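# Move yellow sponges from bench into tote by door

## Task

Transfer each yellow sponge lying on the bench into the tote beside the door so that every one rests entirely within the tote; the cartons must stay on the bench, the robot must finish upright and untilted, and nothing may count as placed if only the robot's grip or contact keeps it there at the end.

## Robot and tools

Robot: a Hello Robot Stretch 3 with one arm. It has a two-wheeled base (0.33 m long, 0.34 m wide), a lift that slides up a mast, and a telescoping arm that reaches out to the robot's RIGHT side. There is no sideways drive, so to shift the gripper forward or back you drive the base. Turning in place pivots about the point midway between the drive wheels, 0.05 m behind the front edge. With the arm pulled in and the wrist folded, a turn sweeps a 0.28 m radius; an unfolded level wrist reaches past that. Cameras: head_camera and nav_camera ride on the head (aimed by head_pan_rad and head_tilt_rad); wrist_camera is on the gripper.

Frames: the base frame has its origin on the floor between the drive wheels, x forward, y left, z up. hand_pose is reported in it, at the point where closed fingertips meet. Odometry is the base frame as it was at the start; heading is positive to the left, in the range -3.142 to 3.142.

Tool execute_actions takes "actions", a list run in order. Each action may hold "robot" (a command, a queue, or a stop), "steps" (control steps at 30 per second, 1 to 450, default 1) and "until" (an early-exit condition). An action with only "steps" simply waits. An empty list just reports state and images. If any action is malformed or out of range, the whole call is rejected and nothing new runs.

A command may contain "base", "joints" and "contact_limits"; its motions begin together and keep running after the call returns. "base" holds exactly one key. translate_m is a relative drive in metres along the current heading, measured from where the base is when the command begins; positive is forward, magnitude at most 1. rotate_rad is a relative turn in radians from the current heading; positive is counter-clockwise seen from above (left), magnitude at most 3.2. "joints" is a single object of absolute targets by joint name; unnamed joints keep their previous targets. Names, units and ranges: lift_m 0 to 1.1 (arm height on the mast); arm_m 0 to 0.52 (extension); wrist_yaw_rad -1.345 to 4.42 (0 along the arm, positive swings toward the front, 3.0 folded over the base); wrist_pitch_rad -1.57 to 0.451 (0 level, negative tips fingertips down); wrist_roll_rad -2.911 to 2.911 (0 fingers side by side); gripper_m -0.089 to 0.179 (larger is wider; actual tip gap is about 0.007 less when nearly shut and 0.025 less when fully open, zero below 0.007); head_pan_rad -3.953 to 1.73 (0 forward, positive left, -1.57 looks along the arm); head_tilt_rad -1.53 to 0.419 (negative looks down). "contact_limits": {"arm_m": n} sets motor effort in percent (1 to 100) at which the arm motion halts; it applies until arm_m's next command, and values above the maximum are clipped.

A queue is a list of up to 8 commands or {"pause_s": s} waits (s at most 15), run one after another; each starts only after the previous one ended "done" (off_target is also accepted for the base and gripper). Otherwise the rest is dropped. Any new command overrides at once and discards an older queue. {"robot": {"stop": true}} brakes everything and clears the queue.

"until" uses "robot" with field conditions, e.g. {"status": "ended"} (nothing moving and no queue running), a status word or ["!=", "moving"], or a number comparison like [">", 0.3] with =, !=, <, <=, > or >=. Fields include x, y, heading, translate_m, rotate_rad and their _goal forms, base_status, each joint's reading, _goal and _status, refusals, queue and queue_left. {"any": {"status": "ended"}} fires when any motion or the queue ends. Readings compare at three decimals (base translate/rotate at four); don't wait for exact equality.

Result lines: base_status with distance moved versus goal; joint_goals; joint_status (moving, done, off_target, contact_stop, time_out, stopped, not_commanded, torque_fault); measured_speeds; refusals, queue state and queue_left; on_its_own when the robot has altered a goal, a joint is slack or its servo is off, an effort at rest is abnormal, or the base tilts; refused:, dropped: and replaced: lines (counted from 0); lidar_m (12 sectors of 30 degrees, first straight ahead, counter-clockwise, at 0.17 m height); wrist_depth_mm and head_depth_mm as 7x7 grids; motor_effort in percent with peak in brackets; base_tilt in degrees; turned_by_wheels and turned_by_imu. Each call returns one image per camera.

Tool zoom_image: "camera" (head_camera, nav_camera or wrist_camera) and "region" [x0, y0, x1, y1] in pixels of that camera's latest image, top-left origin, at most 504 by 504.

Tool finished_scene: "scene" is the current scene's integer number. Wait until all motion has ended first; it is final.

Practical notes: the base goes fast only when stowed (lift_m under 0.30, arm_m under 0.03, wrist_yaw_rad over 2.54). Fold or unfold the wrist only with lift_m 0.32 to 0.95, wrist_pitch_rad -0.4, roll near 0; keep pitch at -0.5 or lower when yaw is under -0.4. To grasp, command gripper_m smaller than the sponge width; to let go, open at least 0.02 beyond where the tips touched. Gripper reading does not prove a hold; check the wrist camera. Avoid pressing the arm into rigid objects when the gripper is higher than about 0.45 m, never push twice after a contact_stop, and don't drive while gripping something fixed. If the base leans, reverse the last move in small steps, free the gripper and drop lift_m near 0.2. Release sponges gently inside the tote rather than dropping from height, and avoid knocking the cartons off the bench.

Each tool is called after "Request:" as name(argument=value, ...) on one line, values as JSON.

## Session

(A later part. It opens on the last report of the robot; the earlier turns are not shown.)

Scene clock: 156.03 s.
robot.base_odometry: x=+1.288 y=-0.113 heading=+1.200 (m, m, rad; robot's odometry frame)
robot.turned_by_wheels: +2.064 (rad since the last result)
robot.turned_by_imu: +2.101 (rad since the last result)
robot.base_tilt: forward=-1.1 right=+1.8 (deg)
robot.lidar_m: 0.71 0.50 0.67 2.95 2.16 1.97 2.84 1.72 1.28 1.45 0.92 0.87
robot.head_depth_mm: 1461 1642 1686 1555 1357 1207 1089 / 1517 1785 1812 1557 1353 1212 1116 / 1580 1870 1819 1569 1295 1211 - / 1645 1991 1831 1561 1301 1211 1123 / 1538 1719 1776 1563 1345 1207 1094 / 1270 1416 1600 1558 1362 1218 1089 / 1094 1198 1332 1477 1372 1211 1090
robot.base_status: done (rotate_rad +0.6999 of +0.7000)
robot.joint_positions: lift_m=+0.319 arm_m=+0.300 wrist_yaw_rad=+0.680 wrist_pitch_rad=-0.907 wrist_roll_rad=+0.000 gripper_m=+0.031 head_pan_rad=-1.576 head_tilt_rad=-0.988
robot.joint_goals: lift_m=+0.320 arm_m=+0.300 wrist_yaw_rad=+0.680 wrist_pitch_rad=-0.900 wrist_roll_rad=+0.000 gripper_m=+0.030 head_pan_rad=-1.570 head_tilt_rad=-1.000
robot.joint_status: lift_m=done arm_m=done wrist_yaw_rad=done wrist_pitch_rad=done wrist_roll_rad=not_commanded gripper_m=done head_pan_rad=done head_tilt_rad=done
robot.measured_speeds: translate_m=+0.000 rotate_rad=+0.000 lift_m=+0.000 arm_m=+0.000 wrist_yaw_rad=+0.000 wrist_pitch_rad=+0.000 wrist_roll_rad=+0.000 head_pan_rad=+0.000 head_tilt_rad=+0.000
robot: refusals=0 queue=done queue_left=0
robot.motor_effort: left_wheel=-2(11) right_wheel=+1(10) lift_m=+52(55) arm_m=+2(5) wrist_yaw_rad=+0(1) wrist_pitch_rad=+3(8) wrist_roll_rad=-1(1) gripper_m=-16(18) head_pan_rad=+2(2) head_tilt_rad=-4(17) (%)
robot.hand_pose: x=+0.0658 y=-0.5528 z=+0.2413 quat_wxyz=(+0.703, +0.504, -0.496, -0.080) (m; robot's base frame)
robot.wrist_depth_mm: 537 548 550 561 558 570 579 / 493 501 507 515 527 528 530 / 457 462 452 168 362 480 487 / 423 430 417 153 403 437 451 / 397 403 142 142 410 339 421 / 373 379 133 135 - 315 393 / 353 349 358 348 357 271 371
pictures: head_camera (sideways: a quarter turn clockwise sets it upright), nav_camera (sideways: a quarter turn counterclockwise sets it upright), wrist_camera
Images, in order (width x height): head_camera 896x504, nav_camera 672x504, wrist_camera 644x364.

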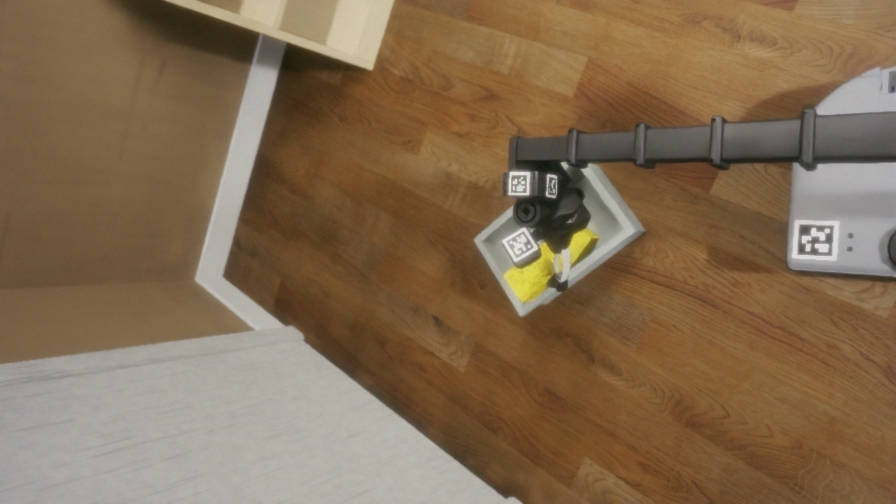

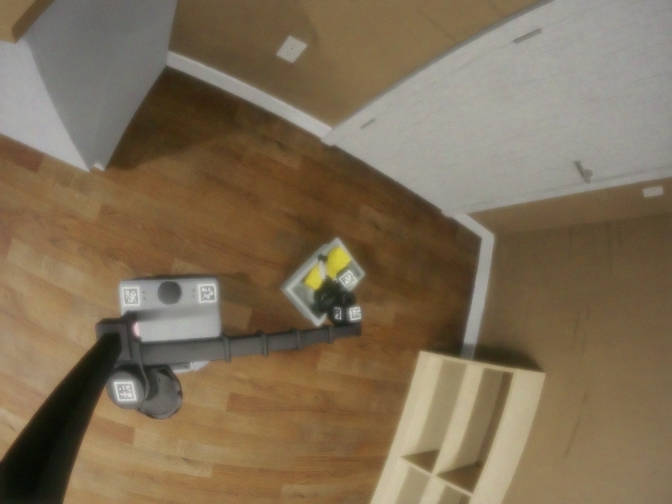

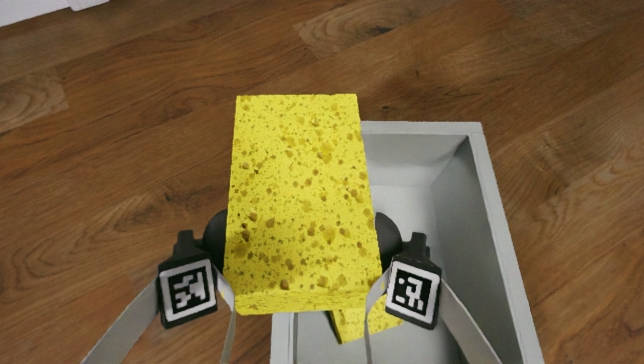

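Request:
execute_actions(actions=[{"robot":[{"base":{"translate_m":-0.05},"joints":{"arm_m":0.335,"lift_m":0.25}},{"joints":{"lift_m":0.175}},{"joints":{"gripper_m":0.092}},{"joints":{"lift_m":0.29}}],"steps":450,"until":{"robot":{"status":"ended"}}}])

Scene clock: 162.17 s.
robot.base_odometry: x=+1.270 y=-0.159 heading=+1.200 (m, m, rad; robot's odometry frame)
robot.turned_by_wheels: +0.000 (rad since the last result)
robot.turned_by_imu: +0.002 (rad since the last result)
robot.base_tilt: forward=-1.2 right=+1.7 (deg)
robot.lidar_m: 0.73 0.54 0.79 2.95 2.09 1.92 2.82 1.68 1.26 1.51 0.97 0.92
robot.head_depth_mm: 1435 1578 1649 1563 1356 1207 1086 / 1507 1752 1831 1567 1357 1213 1119 / 1563 1842 1834 1571 1316 1210 - / 1643 1957 1829 1556 1313 1214 1121 / 1620 1860 1824 1559 1347 1214 1090 / 1338 1491 1693 1570 1366 1210 1084 / 1145 1268 1409 1507 1368 1212 1092
robot.base_status: done (translate_m -0.0500 of -0.0500)
robot.joint_positions: lift_m=+0.289 arm_m=+0.335 wrist_yaw_rad=+0.679 wrist_pitch_rad=-0.909 wrist_roll_rad=+0.000 gripper_m=+0.092 head_pan_rad=-1.576 head_tilt_rad=-0.988
robot.joint_goals: lift_m=+0.290 arm_m=+0.335 wrist_yaw_rad=+0.680 wrist_pitch_rad=-0.900 wrist_roll_rad=+0.000 gripper_m=+0.092 head_pan_rad=-1.570 head_tilt_rad=-1.000
robot.joint_status: lift_m=done arm_m=done wrist_yaw_rad=done wrist_pitch_rad=done wrist_roll_rad=not_commanded gripper_m=done head_pan_rad=done head_tilt_rad=done
robot.measured_speeds: translate_m=+0.000 rotate_rad=+0.000 lift_m=+0.000 arm_m=+0.000 wrist_yaw_rad=+0.000 wrist_pitch_rad=+0.000 wrist_roll_rad=+0.000 head_pan_rad=+0.000 head_tilt_rad=+0.000
robot: refusals=0 queue=done queue_left=0
robot.motor_effort: left_wheel=-2(7) right_wheel=+2(4) lift_m=+52(54) arm_m=+2(2) wrist_yaw_rad=+1(1) wrist_pitch_rad=+3(3) wrist_roll_rad=-1(1) gripper_m=+0(82) head_pan_rad=+3(2) head_tilt_rad=-3(3) (%)
robot.hand_pose: x=+0.0655 y=-0.5877 z=+0.2110 quat_wxyz=(+0.703, +0.504, -0.496, -0.081) (m; robot's base frame)
robot.wrist_depth_mm: 492 502 511 514 526 529 540 / 459 463 473 475 483 487 492 / 420 427 333 336 335 446 457 / 395 397 373 394 357 415 420 / 370 375 316 288 367 386 383 / 347 352 316 269 353 364 366 / 326 322 316 322 311 337 343
pictures: head_camera (sideways: a quarter turn clockwise sets it upright), nav_camera (sideways: a quarter turn counterclockwise sets it upright), wrist_camera
Images, in order (width x height): head_camera 896x504, nav_camera 672x504, wrist_camera 644x364.

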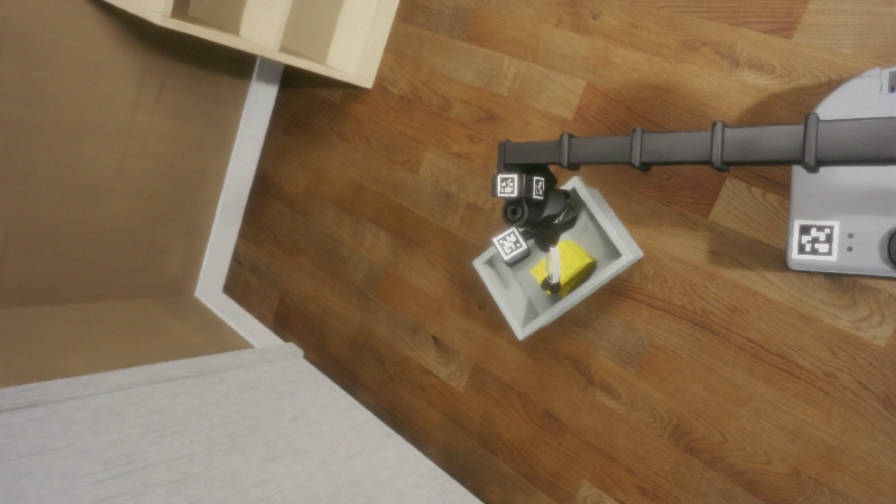

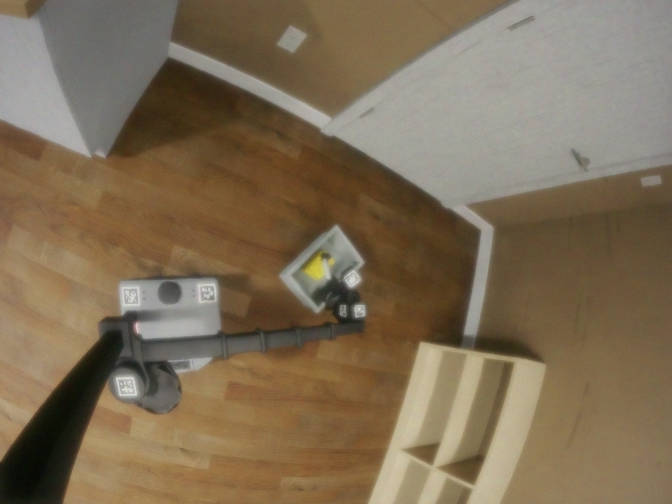

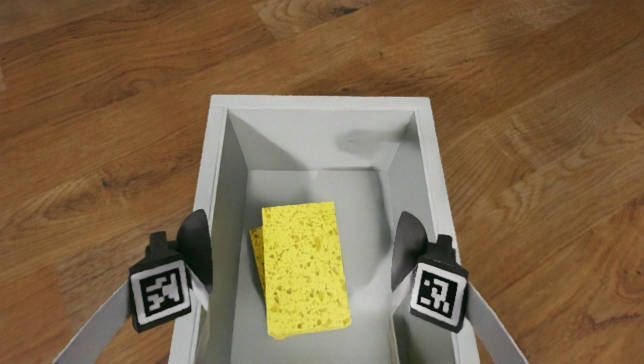

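Request:
finished_scene(scene=1)

The scene is finished: the task was done.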